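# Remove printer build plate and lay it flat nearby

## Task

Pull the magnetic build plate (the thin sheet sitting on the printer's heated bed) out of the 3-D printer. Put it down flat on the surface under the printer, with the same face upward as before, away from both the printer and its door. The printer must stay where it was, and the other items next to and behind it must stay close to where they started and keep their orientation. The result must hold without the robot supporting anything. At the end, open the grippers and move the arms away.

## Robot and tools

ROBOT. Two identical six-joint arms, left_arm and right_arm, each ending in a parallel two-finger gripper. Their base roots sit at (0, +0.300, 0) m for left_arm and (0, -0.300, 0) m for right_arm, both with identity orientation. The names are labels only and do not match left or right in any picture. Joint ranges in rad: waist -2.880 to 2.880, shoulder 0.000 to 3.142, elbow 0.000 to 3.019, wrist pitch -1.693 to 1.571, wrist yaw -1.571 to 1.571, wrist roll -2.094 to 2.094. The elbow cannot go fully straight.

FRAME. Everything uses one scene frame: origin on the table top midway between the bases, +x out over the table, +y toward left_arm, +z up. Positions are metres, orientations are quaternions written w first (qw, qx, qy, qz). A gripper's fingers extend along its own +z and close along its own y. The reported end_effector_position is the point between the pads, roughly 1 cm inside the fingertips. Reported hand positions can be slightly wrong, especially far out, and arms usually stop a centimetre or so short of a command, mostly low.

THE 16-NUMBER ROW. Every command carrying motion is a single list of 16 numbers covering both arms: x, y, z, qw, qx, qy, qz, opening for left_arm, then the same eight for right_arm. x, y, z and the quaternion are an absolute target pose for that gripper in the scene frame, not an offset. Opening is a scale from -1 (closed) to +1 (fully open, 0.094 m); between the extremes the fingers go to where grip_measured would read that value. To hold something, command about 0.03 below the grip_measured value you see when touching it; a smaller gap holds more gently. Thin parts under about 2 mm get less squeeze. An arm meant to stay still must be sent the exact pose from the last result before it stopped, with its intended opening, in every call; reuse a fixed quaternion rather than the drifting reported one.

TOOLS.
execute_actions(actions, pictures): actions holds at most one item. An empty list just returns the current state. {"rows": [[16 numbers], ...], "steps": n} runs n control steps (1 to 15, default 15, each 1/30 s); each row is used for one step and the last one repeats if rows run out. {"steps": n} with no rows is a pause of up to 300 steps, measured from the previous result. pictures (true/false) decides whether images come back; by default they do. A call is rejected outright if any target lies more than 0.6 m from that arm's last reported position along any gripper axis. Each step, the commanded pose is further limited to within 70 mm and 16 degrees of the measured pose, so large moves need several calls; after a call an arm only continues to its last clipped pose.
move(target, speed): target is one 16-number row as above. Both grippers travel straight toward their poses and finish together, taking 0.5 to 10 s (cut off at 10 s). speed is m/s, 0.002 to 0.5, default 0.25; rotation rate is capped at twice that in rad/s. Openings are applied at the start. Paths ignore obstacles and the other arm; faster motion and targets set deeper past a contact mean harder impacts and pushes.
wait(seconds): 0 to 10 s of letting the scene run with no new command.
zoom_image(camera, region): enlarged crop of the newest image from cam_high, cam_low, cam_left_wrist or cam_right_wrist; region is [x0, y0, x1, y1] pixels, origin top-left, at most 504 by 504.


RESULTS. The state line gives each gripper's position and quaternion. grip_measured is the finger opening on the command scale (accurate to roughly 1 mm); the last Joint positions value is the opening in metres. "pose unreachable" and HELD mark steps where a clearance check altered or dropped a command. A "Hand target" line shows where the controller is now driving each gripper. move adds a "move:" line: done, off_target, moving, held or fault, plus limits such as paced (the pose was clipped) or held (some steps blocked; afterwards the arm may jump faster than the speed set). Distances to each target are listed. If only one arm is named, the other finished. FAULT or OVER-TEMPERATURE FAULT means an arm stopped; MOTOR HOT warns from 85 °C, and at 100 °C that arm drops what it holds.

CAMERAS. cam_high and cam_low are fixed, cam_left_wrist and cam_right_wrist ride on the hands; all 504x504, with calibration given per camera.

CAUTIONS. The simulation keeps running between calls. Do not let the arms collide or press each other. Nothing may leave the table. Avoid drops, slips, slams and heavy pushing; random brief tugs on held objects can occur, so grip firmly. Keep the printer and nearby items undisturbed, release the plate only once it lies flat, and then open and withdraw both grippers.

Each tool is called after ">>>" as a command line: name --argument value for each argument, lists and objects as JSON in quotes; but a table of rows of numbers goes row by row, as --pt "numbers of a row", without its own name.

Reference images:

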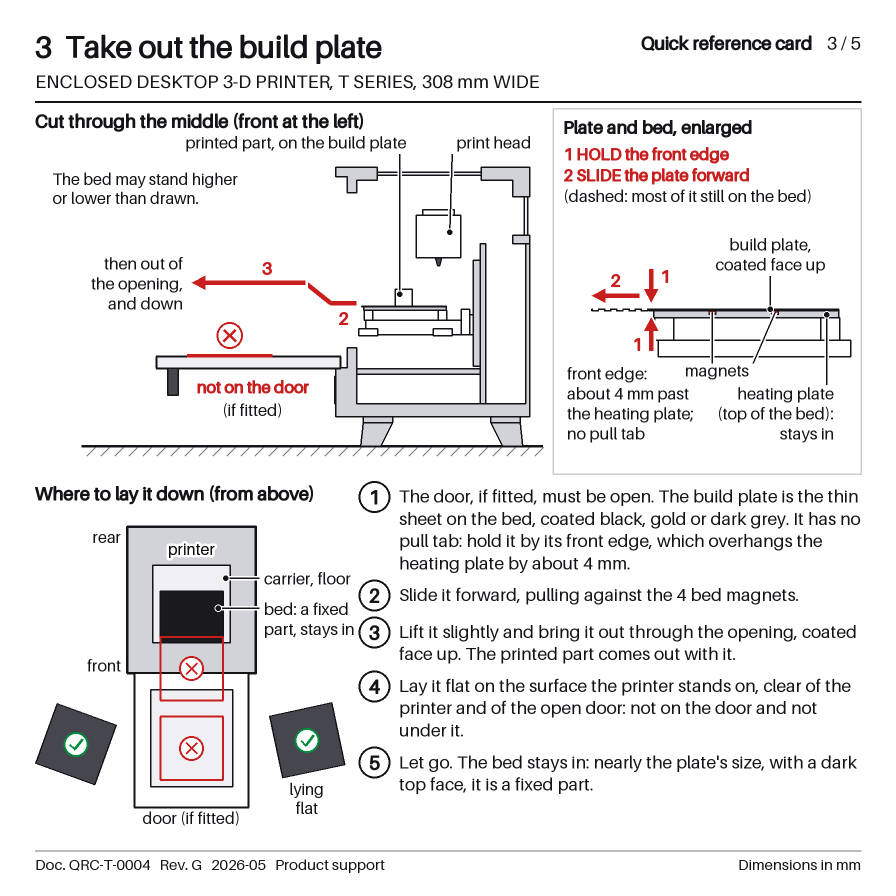

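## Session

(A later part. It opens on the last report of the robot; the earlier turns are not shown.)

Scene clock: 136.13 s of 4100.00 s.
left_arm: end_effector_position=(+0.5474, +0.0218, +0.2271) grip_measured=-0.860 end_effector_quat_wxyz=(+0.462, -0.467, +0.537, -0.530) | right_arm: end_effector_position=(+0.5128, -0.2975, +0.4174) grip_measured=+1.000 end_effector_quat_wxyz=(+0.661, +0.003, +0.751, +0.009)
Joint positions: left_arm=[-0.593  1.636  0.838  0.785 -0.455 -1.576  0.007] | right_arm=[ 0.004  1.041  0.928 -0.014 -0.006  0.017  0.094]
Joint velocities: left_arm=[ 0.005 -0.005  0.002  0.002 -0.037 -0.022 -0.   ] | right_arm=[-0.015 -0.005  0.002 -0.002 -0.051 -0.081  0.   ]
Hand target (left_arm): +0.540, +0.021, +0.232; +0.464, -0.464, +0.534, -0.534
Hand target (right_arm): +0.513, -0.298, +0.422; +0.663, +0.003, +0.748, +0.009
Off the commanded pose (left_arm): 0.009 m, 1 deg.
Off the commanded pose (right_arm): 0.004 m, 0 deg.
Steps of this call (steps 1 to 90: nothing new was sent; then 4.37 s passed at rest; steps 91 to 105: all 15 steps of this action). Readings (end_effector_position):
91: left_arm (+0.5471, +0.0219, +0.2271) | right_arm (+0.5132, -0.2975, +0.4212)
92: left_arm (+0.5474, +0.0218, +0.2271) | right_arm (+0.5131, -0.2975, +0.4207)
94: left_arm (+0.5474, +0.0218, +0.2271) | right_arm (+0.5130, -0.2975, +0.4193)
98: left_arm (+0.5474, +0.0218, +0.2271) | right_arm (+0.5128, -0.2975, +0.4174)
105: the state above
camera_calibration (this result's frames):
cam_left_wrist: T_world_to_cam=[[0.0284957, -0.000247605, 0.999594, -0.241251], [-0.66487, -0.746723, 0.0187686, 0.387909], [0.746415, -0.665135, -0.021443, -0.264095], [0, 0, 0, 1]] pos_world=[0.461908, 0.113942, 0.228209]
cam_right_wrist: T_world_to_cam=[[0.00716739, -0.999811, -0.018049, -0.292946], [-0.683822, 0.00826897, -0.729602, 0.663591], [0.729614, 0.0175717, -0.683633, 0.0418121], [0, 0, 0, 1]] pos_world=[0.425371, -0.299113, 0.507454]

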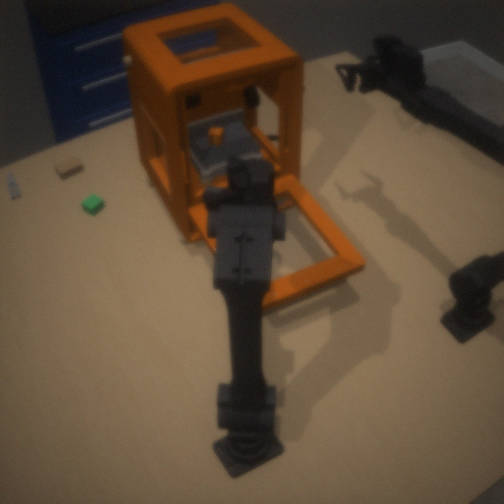

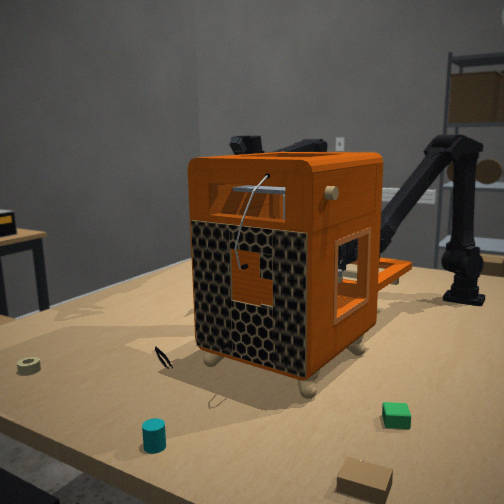

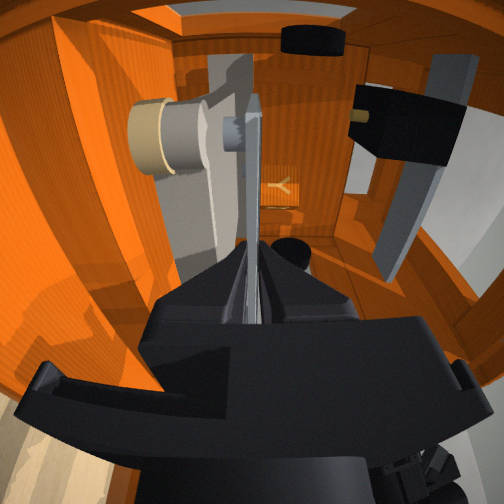

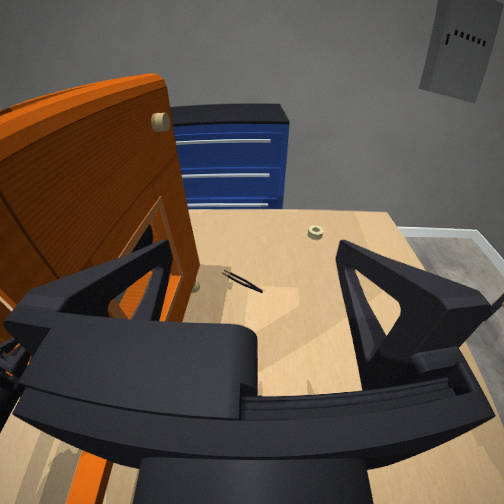

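Retreat ~3 mm more and retest.

>>> move --target '[0.534,0.021,0.2325,0.4639,-0.4639,0.5337,-0.5337,-0.86,0.5128,-0.2975,0.4174,0.661,0.003,0.751,0.009,1]' --speed 0.03

>>> execute_actions --actions '[{"rows":[[0.542,0.021,0.231,0.4639,-0.4639,0.5337,-0.5337,-1,0.5128,-0.2975,0.4174,0.661,0.003,0.751,0.009,1]],"steps":15}]' --pictures false

>>> execute_actions --actions '[{"rows":[[0.542,0.021,0.231,0.4639,-0.4639,0.5337,-0.5337,-1,0.5128,-0.2975,0.4174,0.661,0.003,0.751,0.009,1]],"steps":15}]'

>>> zoom_image --camera "cam_left_wrist" --region '[190, 190, 310, 310]'

Scene clock: 141.33 s of 4100.00 s.
left_arm: end_effector_position=(+0.5398, +0.0234, +0.2228) grip_measured=-0.860 end_effector_quat_wxyz=(+0.462, -0.469, +0.539, -0.526) | right_arm: end_effector_position=(+0.5123, -0.2975, +0.4134) grip_measured=+1.000 end_effector_quat_wxyz=(+0.658, +0.003, +0.753, +0.009)
Joint positions: left_arm=[-0.601  1.626  0.816  0.788 -0.466 -1.576  0.007] | right_arm=[ 0.004  1.041  0.922 -0.014 -0.006  0.017  0.094]
Joint velocities: left_arm=[ 0.005  0.005  0.017  0.007  0.051 -0.037 -0.001] | right_arm=[-0.005 -0.015  0.017 -0.007 -0.037  0.022  0.   ]
Hand target (left_arm): +0.534, +0.021, +0.233; +0.464, -0.464, +0.534, -0.534
Hand target (right_arm): +0.513, -0.297, +0.418; +0.661, +0.003, +0.751, +0.009
Off the commanded pose (left_arm): 0.012 m, 1 deg.
Off the commanded pose (right_arm): 0.004 m, 0 deg.
After step 90, 1.17 s passed at rest.
move: off_target (left_arm)
camera_calibration (this result's frames):
cam_left_wrist: T_world_to_cam=[[0.0359559, -0.00544285, 0.999339, -0.240545], [-0.661874, -0.749355, 0.0197327, 0.382283], [0.748752, -0.662146, -0.0305463, -0.256796], [0, 0, 0, 1]] pos_world=[0.453949, 0.11512, 0.224999]
cam_right_wrist: T_world_to_cam=[[0.00705028, -0.999812, -0.0180703, -0.292949], [-0.688539, 0.00825087, -0.725153, 0.660875], [0.725165, 0.0175546, -0.688351, 0.0436345], [0, 0, 0, 1]] pos_world=[0.425461, -0.299112, 0.503978]

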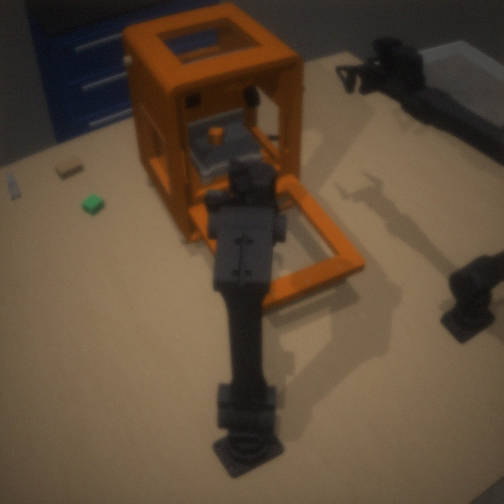

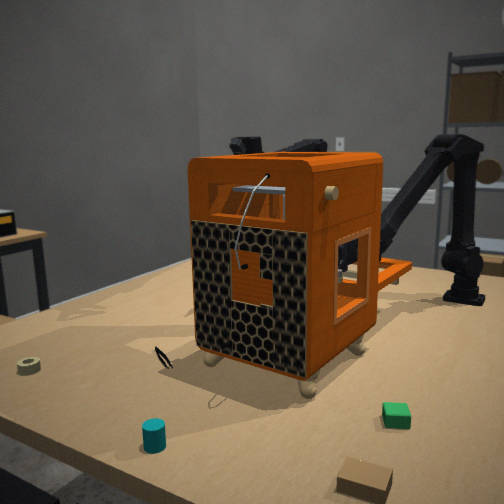

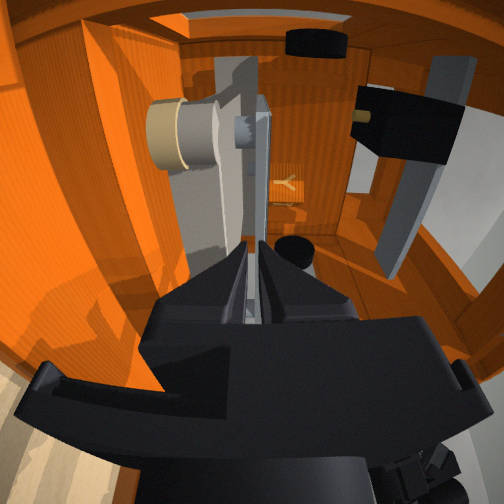

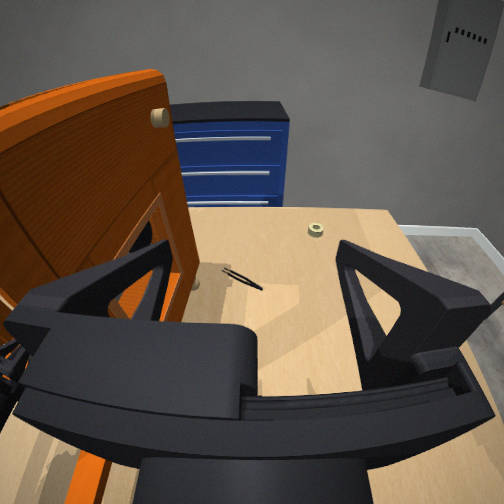

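Scene clock: 141.83 s of 4100.00 s.
left_arm: end_effector_position=(+0.5397, +0.0231, +0.2228) grip_measured=-0.984 end_effector_quat_wxyz=(+0.462, -0.468, +0.539, -0.526) | right_arm: end_effector_position=(+0.5123, -0.2975, +0.4134) grip_measured=+1.000 end_effector_quat_wxyz=(+0.658, +0.003, +0.753, +0.009)
Joint positions: left_arm=[-0.601  1.626  0.816  0.788 -0.465 -1.576  0.001] | right_arm=[ 0.004  1.041  0.922 -0.014 -0.006  0.017  0.094]
Joint velocities: left_arm=[-0.005  0.005  0.002  0.002 -0.095  0.022 -0.001] | right_arm=[-0.005  0.005 -0.012  0.007  0.037 -0.066  0.   ]
Hand target (left_arm): +0.542, +0.021, +0.231; +0.464, -0.464, +0.534, -0.534
Hand target (right_arm): +0.513, -0.297, +0.417; +0.661, +0.003, +0.751, +0.009
Off the commanded pose (left_arm): 0.009 m, 1 deg.
Off the commanded pose (right_arm): 0.004 m, 0 deg.
Steps of this call (steps 1 to 15: all 15 steps of this action). Readings (end_effector_position):
1: left_arm (+0.5397, +0.0233, +0.2228) | right_arm (+0.5123, -0.2975, +0.4134)
2: left_arm (+0.5397, +0.0232, +0.2228) | right_arm (+0.5123, -0.2975, +0.4134)
4: left_arm (+0.5397, +0.0231, +0.2228) | right_arm (+0.5123, -0.2975, +0.4134)
8: left_arm (+0.5397, +0.0231, +0.2228) | right_arm (+0.5123, -0.2975, +0.4134)
15: the state above

Scene clock: 142.33 s of 4100.00 s.
left_arm: end_effector_position=(+0.5397, +0.0231, +0.2228) grip_measured=-0.984 end_effector_quat_wxyz=(+0.462, -0.468, +0.539, -0.526) | right_arm: end_effector_position=(+0.5123, -0.2975, +0.4134) grip_measured=+1.000 end_effector_quat_wxyz=(+0.658, +0.003, +0.753, +0.009)
Joint positions: left_arm=[-0.601  1.626  0.816  0.788 -0.465 -1.576  0.001] | right_arm=[ 0.004  1.041  0.922 -0.014 -0.006  0.017  0.094]
Joint velocities: left_arm=[-0.005 -0.015 -0.002 -0.007  0.037 -0.081  0.   ] | right_arm=[-0.005 -0.015  0.027  0.012 -0.051  0.037  0.   ]
Hand target (left_arm): +0.542, +0.021, +0.231; +0.464, -0.464, +0.534, -0.534
Hand target (right_arm): +0.513, -0.297, +0.417; +0.661, +0.003, +0.751, +0.009
Off the commanded pose (left_arm): 0.009 m, 1 deg.
Off the commanded pose (right_arm): 0.004 m, 0 deg.
Steps of this call (steps 1 to 15: all 15 steps of this action). Readings (end_effector_position):
1: left_arm (+0.5397, +0.0231, +0.2228) | right_arm (+0.5123, -0.2975, +0.4134)
2: left_arm (+0.5397, +0.0231, +0.2228) | right_arm (+0.5123, -0.2975, +0.4134)
4: left_arm (+0.5397, +0.0231, +0.2228) | right_arm (+0.5123, -0.2975, +0.4134)
8: left_arm (+0.5397, +0.0231, +0.2228) | right_arm (+0.5123, -0.2975, +0.4134)
15: the state above
camera_calibration (this result's frames):
cam_left_wrist: T_world_to_cam=[[0.0359671, -0.00546923, 0.999338, -0.240548], [-0.663016, -0.748344, 0.019767, 0.382651], [0.74774, -0.663288, -0.030542, -0.25637], [0, 0, 0, 1]] pos_world=[0.454054, 0.114991, 0.224995]
cam_right_wrist: T_world_to_cam=[[0.00705028, -0.999812, -0.0180703, -0.292949], [-0.688539, 0.00825087, -0.725153, 0.660875], [0.725165, 0.0175546, -0.688351, 0.0436345], [0, 0, 0, 1]] pos_world=[0.425461, -0.299112, 0.503978]

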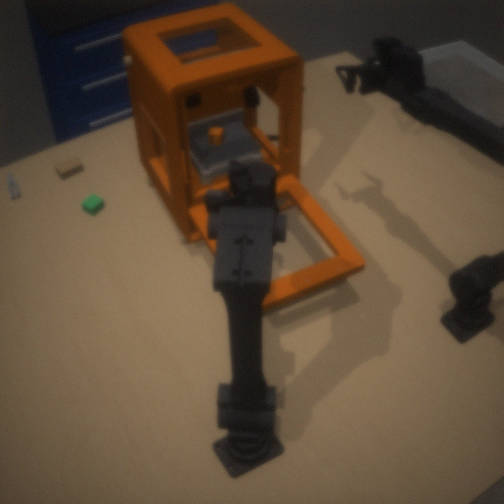

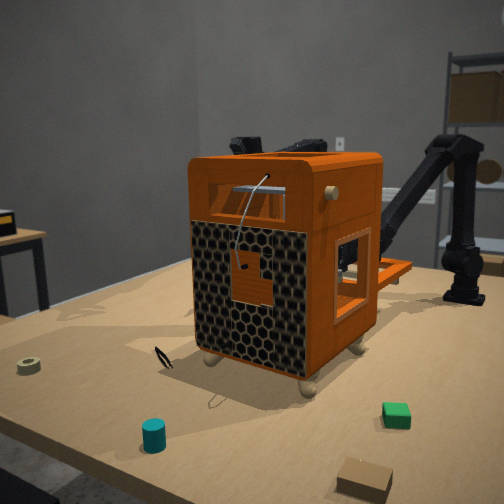

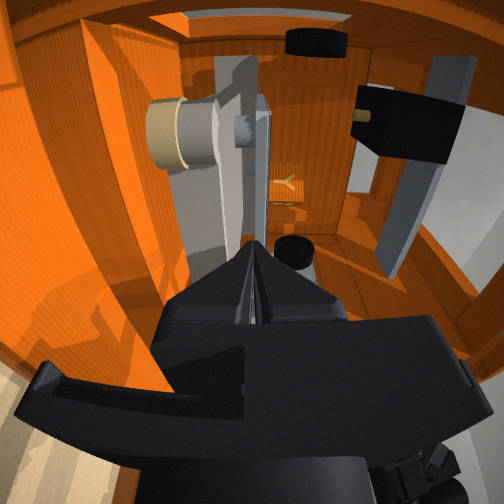

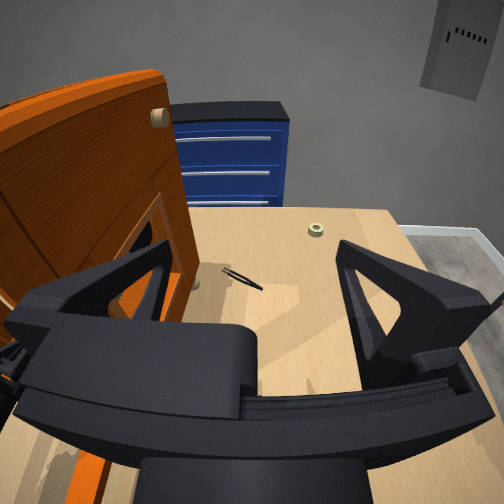

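Region (190, 190, 310, 310) of cam_left_wrist's 504x504 image, scaled by 4.200, with more detail than that image has.

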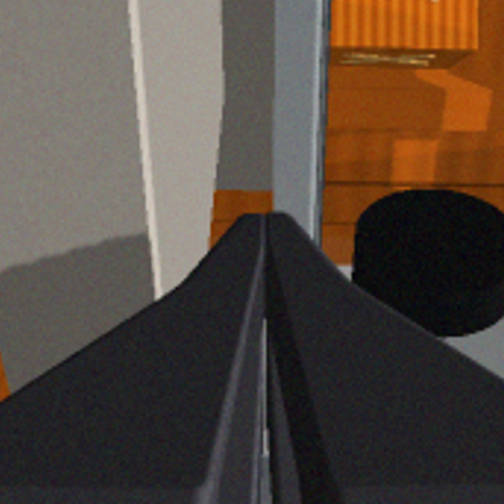

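>>> move --target '[0.530,0.021,0.238,0.4639,-0.4639,0.5337,-0.5337,-0.87,0.5123,-0.2975,0.4134,0.658,0.003,0.753,0.009,1]' --speed 0.03

>>> zoom_image --camera "cam_left_wrist" --region '[190, 190, 310, 310]'

Scene clock: 147.73 s of 4100.00 s.
left_arm: end_effector_position=(+0.5374, +0.0218, +0.2294) grip_measured=-0.872 end_effector_quat_wxyz=(+0.463, -0.468, +0.535, -0.530) | right_arm: end_effector_position=(+0.5117, -0.2975, +0.4091) grip_measured=+1.000 end_effector_quat_wxyz=(+0.656, +0.003, +0.755, +0.009)
Joint positions: left_arm=[-0.606  1.615  0.816  0.788 -0.472 -1.576  0.006] | right_arm=[ 0.004  1.041  0.915 -0.014 -0.006  0.017  0.094]
Joint velocities: left_arm=[-0.005 -0.015  0.007  0.017 -0.051 -0.007  0.   ] | right_arm=[-0.015 -0.005  0.007 -0.002 -0.007 -0.051  0.   ]
Hand target (left_arm): +0.530, +0.021, +0.238; +0.464, -0.464, +0.534, -0.534
Hand target (right_arm): +0.512, -0.298, +0.413; +0.658, +0.003, +0.753, +0.009
Off the commanded pose (left_arm): 0.011 m, 1 deg.
Off the commanded pose (right_arm): 0.004 m, 0 deg.
After step 90, 1.43 s passed at rest.
move: off_target (left_arm)
camera_calibration (this result's frames):
cam_left_wrist: T_world_to_cam=[[0.0264861, 0.000962861, 0.999649, -0.242219], [-0.662341, -0.74898, 0.0182704, 0.380003], [0.748735, -0.662592, -0.0191998, -0.258434], [0, 0, 0, 1]] pos_world=[0.451605, 0.113611, 0.230229]
cam_right_wrist: T_world_to_cam=[[0.00692612, -0.999812, -0.0180919, -0.292952], [-0.693502, 0.00823183, -0.720408, 0.657987], [0.720422, 0.0175364, -0.693314, 0.0455449], [0, 0, 0, 1]] pos_world=[0.425533, -0.299112, 0.500296]

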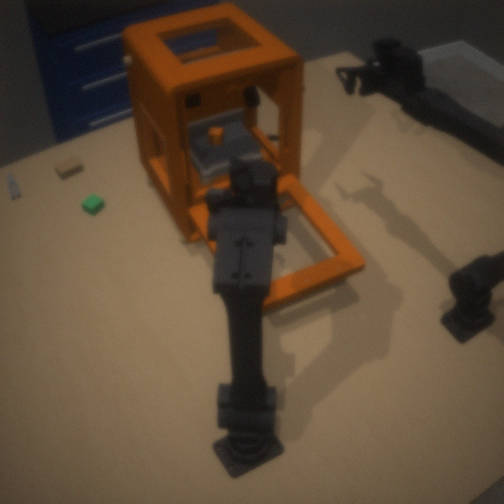

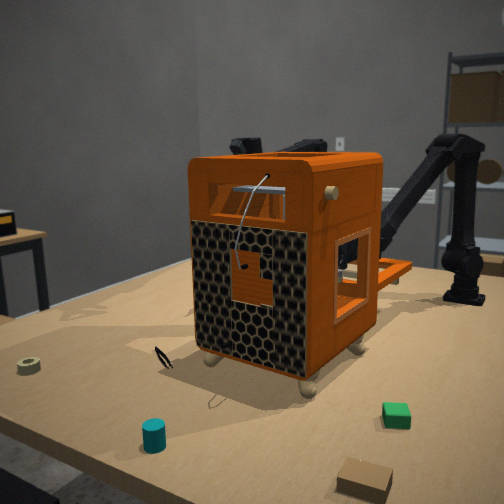

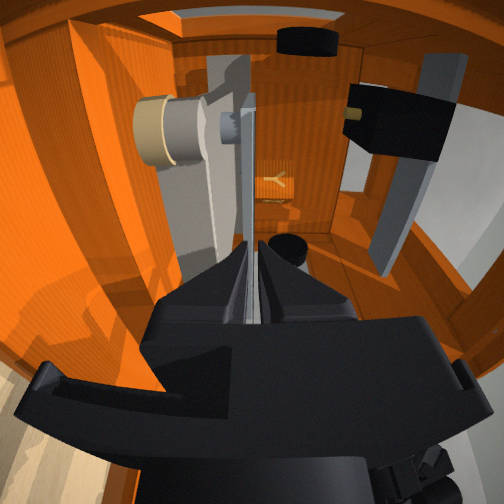

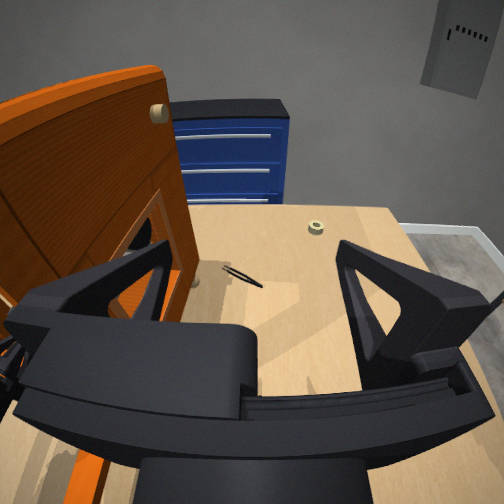

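Region (190, 190, 310, 310) of cam_left_wrist's 504x504 image, scaled by 4.200, with more detail than that image has.

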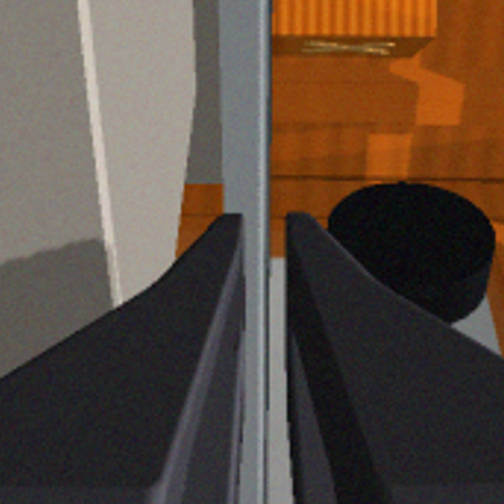

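>>> move --target '[0.566,0.017,0.247,0.4639,-0.4639,0.5337,-0.5337,-0.87,0.5117,-0.2975,0.4091,0.656,0.003,0.755,0.009,1]' --speed 0.03

>>> zoom_image --camera "cam_left_wrist" --region '[190, 190, 310, 310]'

Scene clock: 152.30 s of 4100.00 s.
left_arm: end_effector_position=(+0.5468, +0.0221, +0.2321) grip_measured=-0.872 end_effector_quat_wxyz=(+0.458, -0.466, +0.543, -0.527) | right_arm: end_effector_position=(+0.5111, -0.2975, +0.4048) grip_measured=+1.000 end_effector_quat_wxyz=(+0.653, +0.003, +0.757, +0.009)
Joint positions: left_arm=[-0.59   1.616  0.841  0.747 -0.444 -1.576  0.006] | right_arm=[ 0.004  1.041  0.908 -0.014 -0.006  0.017  0.094]
Joint velocities: left_arm=[-0.005  0.005 -0.002 -0.007 -0.022  0.022 -0.001] | right_arm=[-0.015 -0.015  0.007 -0.012 -0.022  0.007  0.   ]
Hand target (left_arm): +0.565, +0.018, +0.247; +0.464, -0.464, +0.533, -0.534
Hand target (right_arm): +0.512, -0.297, +0.409; +0.656, +0.003, +0.755, +0.009
Off the commanded pose (left_arm): 0.025 m, 2 deg.
Off the commanded pose (right_arm): 0.004 m, 0 deg.
After step 90, 0.20 s passed at rest.
move: off_target (left_arm)
camera_calibration (this result's frames):
cam_left_wrist: T_world_to_cam=[[0.0402976, -0.00821116, 0.999154, -0.252336], [-0.670877, -0.741272, 0.0209657, 0.390302], [0.740473, -0.671154, -0.0353801, -0.256775], [0, 0, 0, 1]] pos_world=[0.462148, 0.114912, 0.234855]
cam_right_wrist: T_world_to_cam=[[0.00680182, -0.999813, -0.0181127, -0.292956], [-0.698432, 0.00821291, -0.715629, 0.655086], [0.715644, 0.0175181, -0.698245, 0.0474354], [0, 0, 0, 1]] pos_world=[0.425579, -0.299112, 0.496614]

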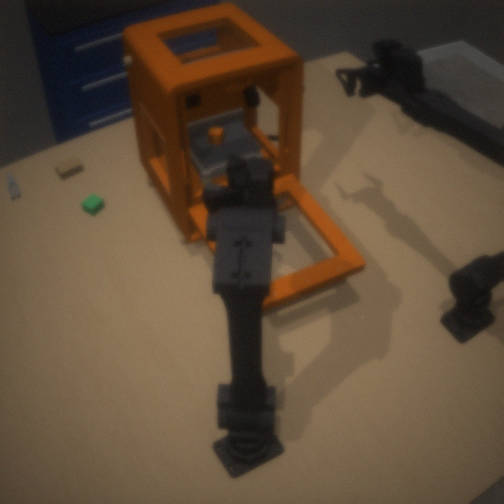

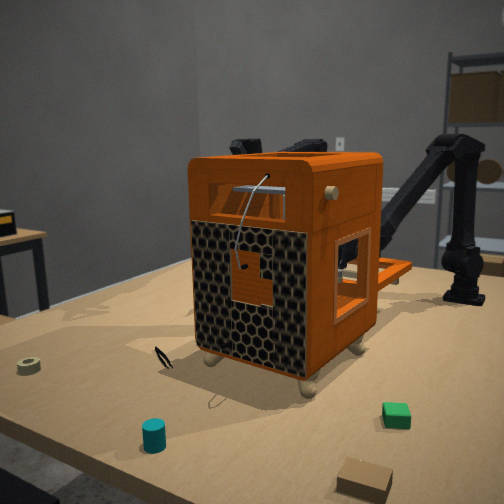

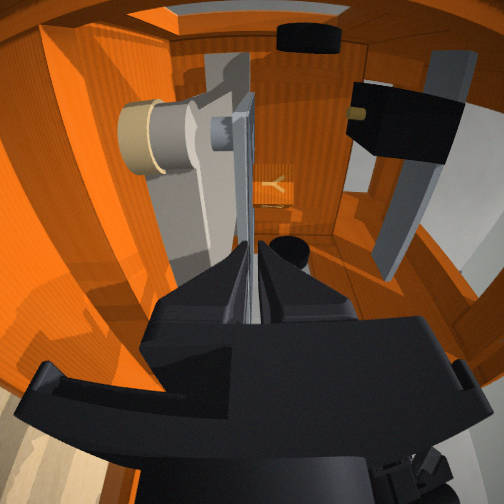

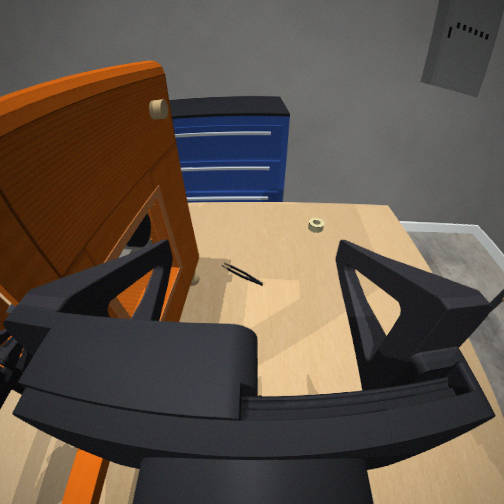

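Region (190, 190, 310, 310) of cam_left_wrist's 504x504 image, scaled by 4.200, with more detail than that image has.

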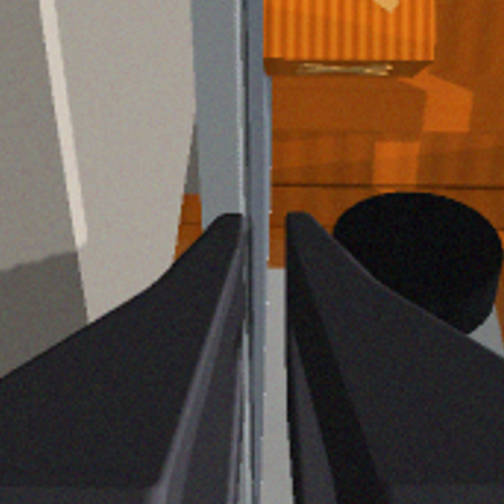

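>>> move --target '[0.560,0.018,0.236,0.4639,-0.4639,0.5337,-0.5337,-0.87,0.5111,-0.2975,0.4048,0.653,0.003,0.757,0.009,1]' --speed 0.02

>>> zoom_image --camera "cam_left_wrist" --region '[190, 190, 310, 310]'

Scene clock: 157.30 s of 4100.00 s.
left_arm: end_effector_position=(+0.5470, +0.0220, +0.2322) grip_measured=-0.872 end_effector_quat_wxyz=(+0.459, -0.466, +0.542, -0.528) | right_arm: end_effector_position=(+0.5105, -0.2975, +0.4005) grip_measured=+1.000 end_effector_quat_wxyz=(+0.651, +0.003, +0.759, +0.009)
Joint positions: left_arm=[-0.59   1.618  0.841  0.753 -0.444 -1.576  0.006] | right_arm=[ 0.004  1.041  0.901 -0.014 -0.006  0.017  0.094]
Joint velocities: left_arm=[ 0.015 -0.015 -0.002  0.007 -0.007 -0.007  0.   ] | right_arm=[-0.005 -0.005  0.007  0.007 -0.037 -0.022  0.   ]
Hand target (left_arm): +0.559, +0.018, +0.236; +0.464, -0.464, +0.534, -0.534
Hand target (right_arm): +0.511, -0.298, +0.405; +0.653, +0.003, +0.757, +0.009
Off the commanded pose (left_arm): 0.014 m, 1 deg.
Off the commanded pose (right_arm): 0.004 m, 0 deg.
After step 90, 1.07 s passed at rest.
move: off_target (left_arm)
camera_calibration (this result's frames):
cam_left_wrist: T_world_to_cam=[[0.0371274, -0.00608383, 0.999292, -0.250882], [-0.67066, -0.741484, 0.0204033, 0.390402], [0.740835, -0.670943, -0.0316096, -0.258036], [0, 0, 0, 1]] pos_world=[0.462304, 0.114823, 0.234582]
cam_right_wrist: T_world_to_cam=[[0.00667738, -0.999813, -0.0181326, -0.29296], [-0.703329, 0.00819412, -0.710817, 0.652172], [0.710833, 0.0174996, -0.703143, 0.0493059], [0, 0, 0, 1]] pos_world=[0.4256, -0.299112, 0.492932]

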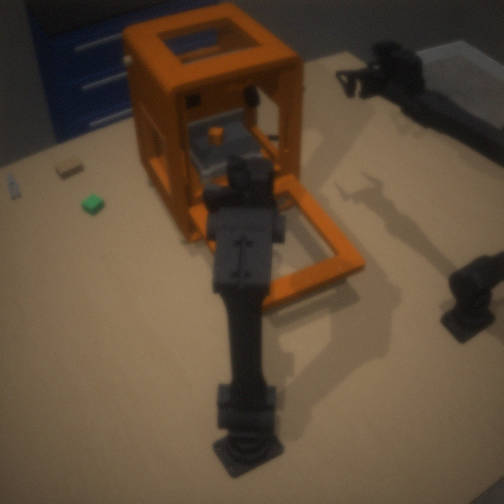

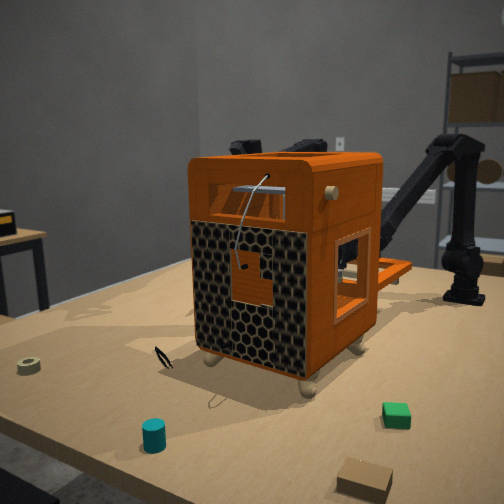

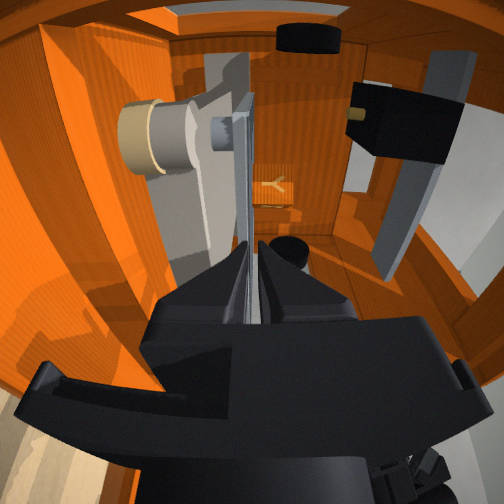

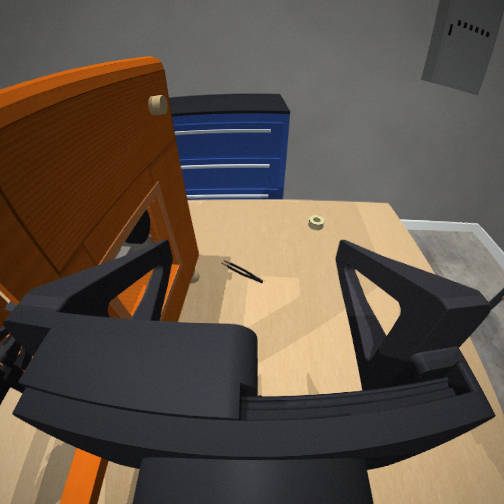

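Region (190, 190, 310, 310) of cam_left_wrist's 504x504 image, scaled by 4.200, with more detail than that image has.

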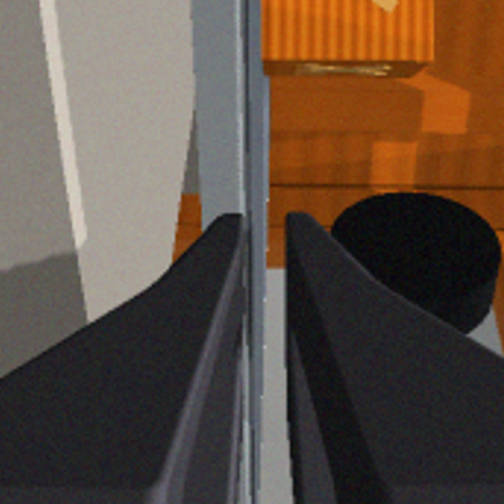

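>>> move --target '[0.553,0.020,0.224,0.4639,-0.4639,0.5337,-0.5337,-0.80,0.5105,-0.2975,0.4005,0.651,0.003,0.759,0.009,1]' --speed 0.02

>>> zoom_image --camera "cam_left_wrist" --region '[190, 190, 310, 310]'

Scene clock: 167.83 s of 4100.00 s.
left_arm: end_effector_position=(+0.5470, +0.0220, +0.2334) grip_measured=-0.802 end_effector_quat_wxyz=(+0.462, -0.465, +0.533, -0.536) | right_arm: end_effector_position=(+0.5098, -0.2975, +0.3960) grip_measured=+1.000 end_effector_quat_wxyz=(+0.648, +0.003, +0.762, +0.009)
Joint positions: left_arm=[-0.592  1.628  0.838  0.791 -0.45  -1.576  0.009] | right_arm=[ 0.004  1.041  0.894 -0.014 -0.006  0.017  0.094]
Joint velocities: left_arm=[-0.005  0.005 -0.002 -0.017 -0.007  0.051  0.001] | right_arm=[-0.005 -0.005 -0.022  0.007 -0.007 -0.007  0.   ]
Hand target (left_arm): +0.552, +0.020, +0.224; +0.464, -0.464, +0.534, -0.533
Hand target (right_arm): +0.510, -0.297, +0.400; +0.651, +0.003, +0.759, +0.009
Off the commanded pose (left_arm): 0.011 m, 0 deg.
Off the commanded pose (right_arm): 0.005 m, 0 deg.
After step 90, 6.73 s passed at rest.
move: off_target (left_arm)
camera_calibration (this result's frames):
cam_left_wrist: T_world_to_cam=[[0.016502, 0.00778022, 0.999834, -0.241197], [-0.667927, -0.744037, 0.0168137, 0.389738], [0.744044, -0.668093, -0.0070815, -0.265565], [0, 0, 0, 1]] pos_world=[0.461889, 0.114433, 0.232723]
cam_right_wrist: T_world_to_cam=[[0.00654588, -0.999814, -0.0181528, -0.292965], [-0.708463, 0.00817443, -0.705701, 0.649082], [0.705718, 0.01748, -0.708277, 0.0512586], [0, 0, 0, 1]] pos_world=[0.425594, -0.299112, 0.489045]

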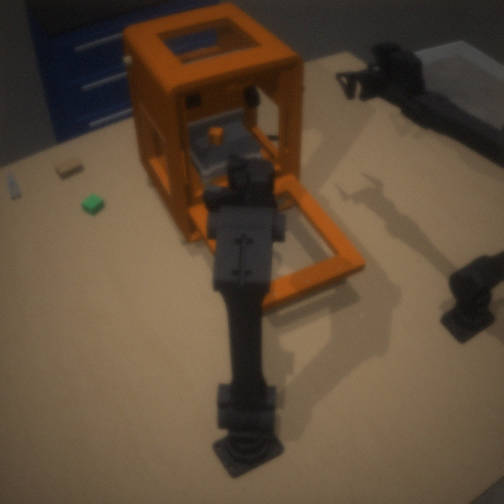

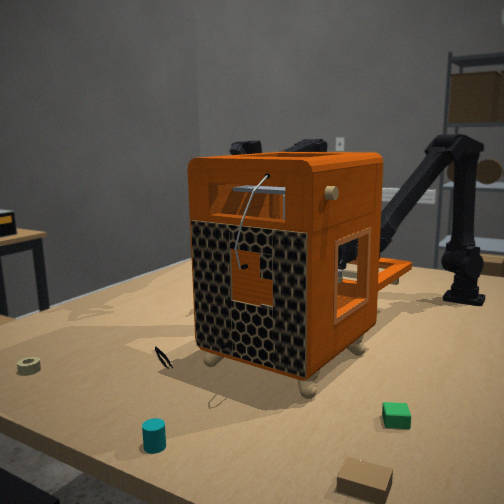

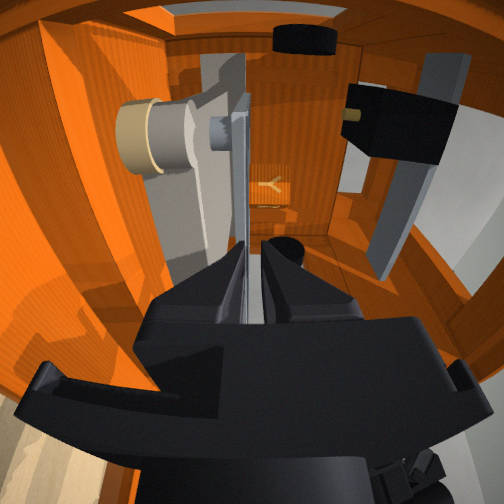

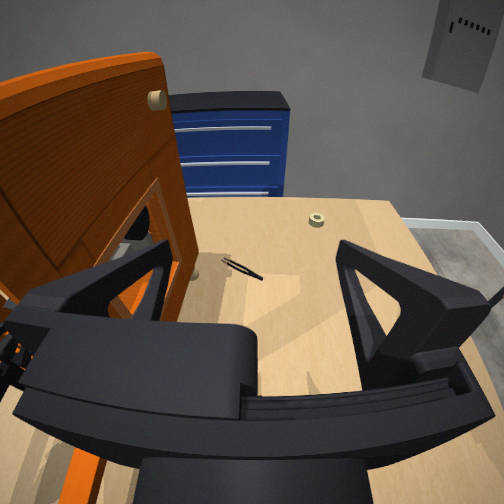

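Region (190, 190, 310, 310) of cam_left_wrist's 504x504 image, scaled by 4.200, with more detail than that image has.

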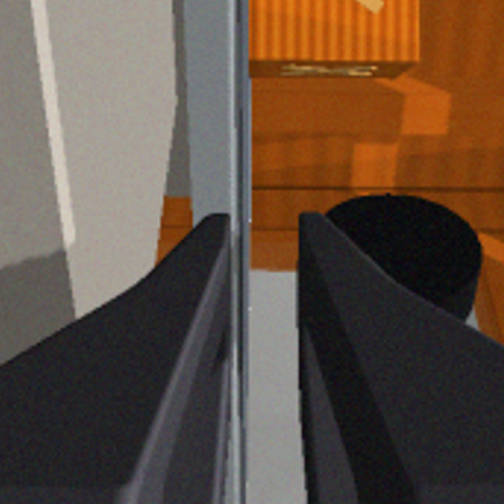

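>>> move --target '[0.535,0.021,0.232,0.4639,-0.4639,0.5337,-0.5337,-0.80,0.5098,-0.2975,0.396,0.648,0.003,0.762,0.009,1]' --speed 0.03

>>> zoom_image --camera "cam_left_wrist" --region '[190, 190, 310, 310]'

Scene clock: 173.23 s of 4100.00 s.
left_arm: end_effector_position=(+0.5406, +0.0231, +0.2238) grip_measured=-0.802 end_effector_quat_wxyz=(+0.462, -0.468, +0.538, -0.527) | right_arm: end_effector_position=(+0.5092, -0.2975, +0.3918) grip_measured=+1.000 end_effector_quat_wxyz=(+0.645, +0.003, +0.764, +0.009)
Joint positions: left_arm=[-0.6    1.628  0.818  0.791 -0.465 -1.576  0.009] | right_arm=[ 0.004  1.041  0.887 -0.014 -0.006  0.017  0.094]
Joint velocities: left_arm=[ 0.005  0.005  0.007  0.007  0.007 -0.051  0.   ] | right_arm=[-0.015 -0.005  0.002  0.002 -0.007 -0.007  0.   ]
Hand target (left_arm): +0.535, +0.021, +0.232; +0.464, -0.464, +0.534, -0.534
Hand target (right_arm): +0.510, -0.297, +0.396; +0.648, +0.003, +0.762, +0.009
Off the commanded pose (left_arm): 0.010 m, 1 deg.
Off the commanded pose (right_arm): 0.004 m, 0 deg.
After step 90, 1.60 s passed at rest.
move: done
camera_calibration (this result's frames):
cam_left_wrist: T_world_to_cam=[[0.032507, -0.00306756, 0.999467, -0.239813], [-0.662227, -0.749056, 0.0192395, 0.382941], [0.748598, -0.662499, -0.026381, -0.258396], [0, 0, 0, 1]] pos_world=[0.454824, 0.114922, 0.225501]
cam_right_wrist: T_world_to_cam=[[0.00642117, -0.999814, -0.0181709, -0.29297], [-0.713292, 0.0081559, -0.70082, 0.646142], [0.700838, 0.0174613, -0.713107, 0.0530878], [0, 0, 0, 1]] pos_world=[0.425563, -0.299112, 0.485363]

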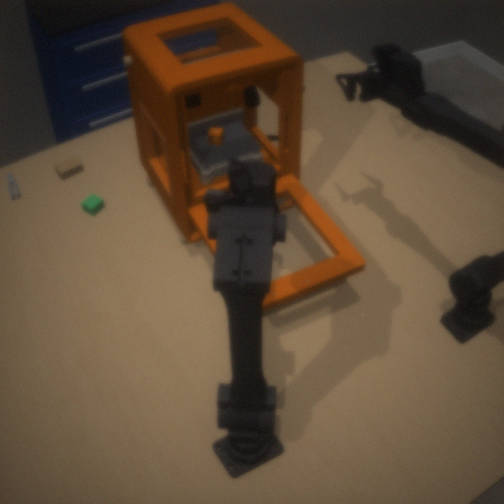

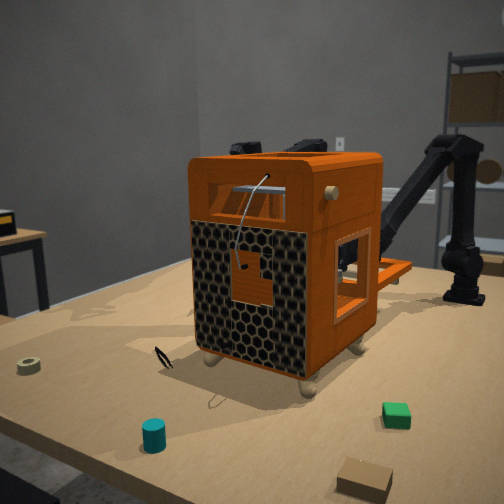

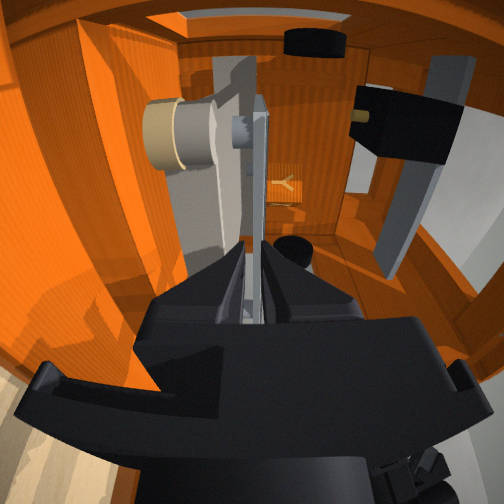

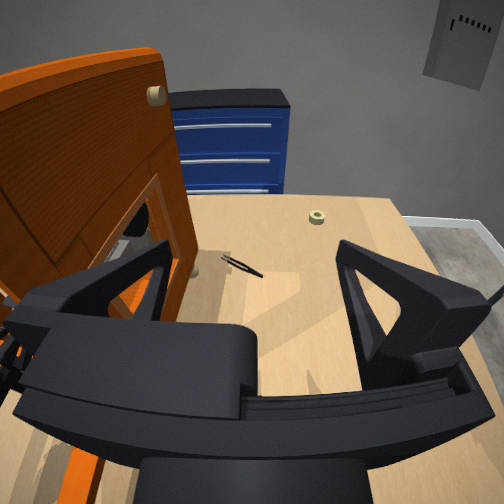

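Region (190, 190, 310, 310) of cam_left_wrist's 504x504 image, scaled by 4.200, with more detail than that image has.

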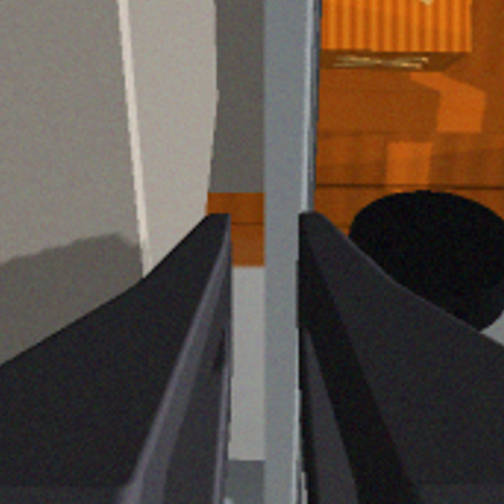

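>>> move --target '[0.554,0.019,0.232,0.4639,-0.4639,0.5337,-0.5337,-0.74,0.5092,-0.2975,0.3918,0.645,0.003,0.764,0.009,1]' --speed 0.03

Scene clock: 178.60 s of 4100.00 s.
left_arm: end_effector_position=(+0.5404, +0.0213, +0.2238) grip_measured=-0.742 end_effector_quat_wxyz=(+0.459, -0.465, +0.540, -0.530) | right_arm: end_effector_position=(+0.5085, -0.2975, +0.3878) grip_measured=+1.000 end_effector_quat_wxyz=(+0.643, +0.003, +0.766, +0.009)
Joint positions: left_arm=[-0.6    1.628  0.818  0.791 -0.453 -1.576  0.012] | right_arm=[ 0.004  1.041  0.881 -0.014 -0.006  0.017  0.094]
Joint velocities: left_arm=[-0.005 -0.005 -0.032  0.012  0.022  0.022 -0.001] | right_arm=[ 0.005 -0.005  0.002  0.007  0.037  0.007  0.   ]
Hand target (left_arm): +0.553, +0.019, +0.232; +0.464, -0.464, +0.534, -0.534
Hand target (right_arm): +0.509, -0.297, +0.392; +0.645, +0.003, +0.764, +0.009
Off the commanded pose (left_arm): 0.016 m, 1 deg.
Off the commanded pose (right_arm): 0.004 m, 0 deg.
After step 90, 1.60 s passed at rest.
move: off_target (left_arm)
camera_calibration (this result's frames):
cam_left_wrist: T_world_to_cam=[[0.0325939, -0.00326005, 0.999463, -0.239838], [-0.670752, -0.741426, 0.0194558, 0.385866], [0.740965, -0.671026, -0.0263527, -0.255159], [0, 0, 0, 1]] pos_world=[0.455702, 0.114091, 0.225478]
cam_right_wrist: T_world_to_cam=[[0.00630328, -0.999815, -0.0181873, -0.292975], [-0.717822, 0.00813852, -0.69618, 0.643354], [0.696199, 0.0174435, -0.717637, 0.0547969], [0, 0, 0, 1]] pos_world=[0.42551, -0.299112, 0.481886]

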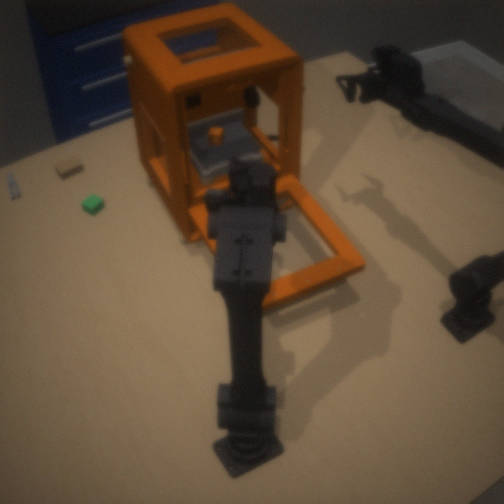

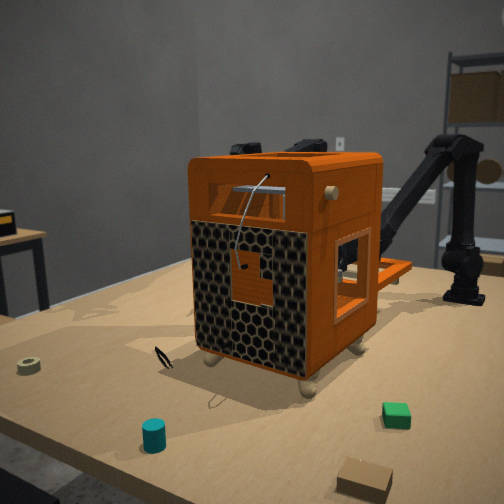

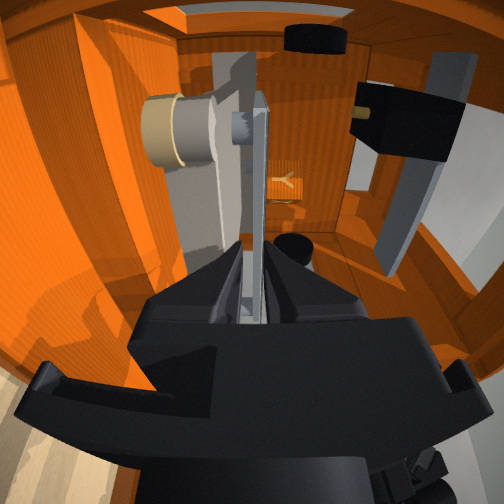

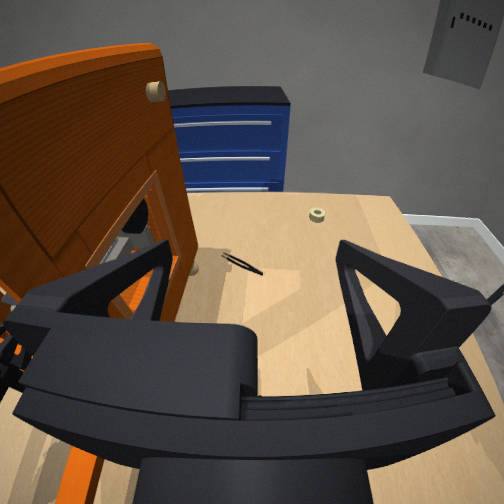

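>>> execute_actions --actions '[{"rows":[[0.554,0.019,0.233,0.4639,-0.4639,0.5337,-0.5337,-0.74,0.5085,-0.2975,0.388,0.643,0.003,0.766,0.009,1],[0.5545,0.019,0.234,0.4639,-0.4639,0.5337,-0.5337,-0.74,0.5085,-0.2975,0.388,0.643,0.003,0.766,0.009,1],[0.555,0.019,0.235,0.4639,-0.4639,0.5337,-0.5337,-0.74,0.5085,-0.2975,0.388,0.643,0.003,0.766,0.009,1],[0.5555,0.019,0.236,0.4639,-0.4639,0.5337,-0.5337,-0.74,0.5085,-0.2975,0.388,0.643,0.003,0.766,0.009,1],[0.556,0.019,0.237,0.4639,-0.4639,0.5337,-0.5337,-0.74,0.5085,-0.2975,0.388,0.643,0.003,0.766,0.009,1],[0.557,0.019,0.238,0.4639,-0.4639,0.5337,-0.5337,-0.74,0.5085,-0.2975,0.388,0.643,0.003,0.766,0.009,1]],"steps":15}]' --pictures false

Scene clock: 183.53 s of 4100.00 s.
left_arm: end_effector_position=(+0.5416, +0.0232, +0.2211) grip_measured=-0.742 end_effector_quat_wxyz=(+0.458, -0.467, +0.544, -0.526) | right_arm: end_effector_position=(+0.5078, -0.2975, +0.3835) grip_measured=+1.000 end_effector_quat_wxyz=(+0.640, +0.003, +0.768, +0.009)
Joint positions: left_arm=[-0.595  1.628  0.818  0.779 -0.45  -1.576  0.012] | right_arm=[ 0.004  1.041  0.874 -0.014 -0.006  0.017  0.094]
Joint velocities: left_arm=[-0.005 -0.015 -0.002 -0.002 -0.051  0.051 -0.   ] | right_arm=[-0.005  0.005  0.002 -0.002 -0.037 -0.037  0.   ]
Hand target (left_arm): +0.556, +0.020, +0.238; +0.464, -0.464, +0.534, -0.534
Hand target (right_arm): +0.508, -0.297, +0.388; +0.643, +0.003, +0.766, +0.009
Off the commanded pose (left_arm): 0.023 m, 2 deg.
Off the commanded pose (right_arm): 0.005 m, 0 deg.
Steps of this call (steps 1 to 90: nothing new was sent; then 1.43 s passed at rest; steps 91 to 105: all 15 steps of this action). Readings (end_effector_position):
91: left_arm (+0.5405, +0.0215, +0.2238) | right_arm (+0.5084, -0.2975, +0.3873)
92: left_arm (+0.5405, +0.0215, +0.2238) | right_arm (+0.5083, -0.2975, +0.3868)
94: left_arm (+0.5406, +0.0215, +0.2234) | right_arm (+0.5081, -0.2975, +0.3854)
98: left_arm (+0.5412, +0.0225, +0.2215) | right_arm (+0.5078, -0.2975, +0.3835)
105: the state above

>>> execute_actions --actions '[{"rows":[[0.558,0.019,0.239,0.4639,-0.4639,0.5337,-0.5337,-0.74,0.5078,-0.2975,0.3835,0.64,0.003,0.768,0.009,1],[0.559,0.019,0.240,0.4639,-0.4639,0.5337,-0.5337,-0.74,0.5078,-0.2975,0.3835,0.64,0.003,0.768,0.009,1],[0.560,0.019,0.241,0.4639,-0.4639,0.5337,-0.5337,-0.74,0.5078,-0.2975,0.3835,0.64,0.003,0.768,0.009,1],[0.561,0.019,0.242,0.4639,-0.4639,0.5337,-0.5337,-0.74,0.5078,-0.2975,0.3835,0.64,0.003,0.768,0.009,1],[0.562,0.019,0.243,0.4639,-0.4639,0.5337,-0.5337,-0.74,0.5078,-0.2975,0.3835,0.64,0.003,0.768,0.009,1]],"steps":15}]' --pictures false

Scene clock: 186.37 s of 4100.00 s.
left_arm: end_effector_position=(+0.5442, +0.0234, +0.2201) grip_measured=-0.742 end_effector_quat_wxyz=(+0.456, -0.467, +0.549, -0.522) | right_arm: end_effector_position=(+0.5070, -0.2975, +0.3793) grip_measured=+1.000 end_effector_quat_wxyz=(+0.637, +0.003, +0.770, +0.009)
Joint positions: left_arm=[-0.591  1.628  0.826  0.759 -0.444 -1.576  0.012] | right_arm=[ 0.004  1.041  0.867 -0.014 -0.006  0.017  0.094]
Joint velocities: left_arm=[-0.015 -0.005 -0.002 -0.002 -0.007 -0.095 -0.001] | right_arm=[-0.024 -0.005 -0.002 -0.007 -0.051 -0.007  0.   ]
Hand target (left_arm): +0.561, +0.020, +0.243; +0.464, -0.464, +0.534, -0.534
Hand target (right_arm): +0.508, -0.297, +0.384; +0.640, +0.003, +0.768, +0.009
Off the commanded pose (left_arm): 0.029 m, 2 deg.
Off the commanded pose (right_arm): 0.004 m, 0 deg.
Steps of this call (steps 1 to 70: nothing new was sent; steps 71 to 85: all 15 steps of this action). Readings (end_effector_position):
71: left_arm (+0.5415, +0.0232, +0.2209) | right_arm (+0.5077, -0.2975, +0.3833)
72: left_arm (+0.5417, +0.0232, +0.2207) | right_arm (+0.5077, -0.2975, +0.3828)
74: left_arm (+0.5424, +0.0230, +0.2206) | right_arm (+0.5074, -0.2975, +0.3812)
78: left_arm (+0.5440, +0.0233, +0.2203) | right_arm (+0.5070, -0.2975, +0.3793)
85: the state above


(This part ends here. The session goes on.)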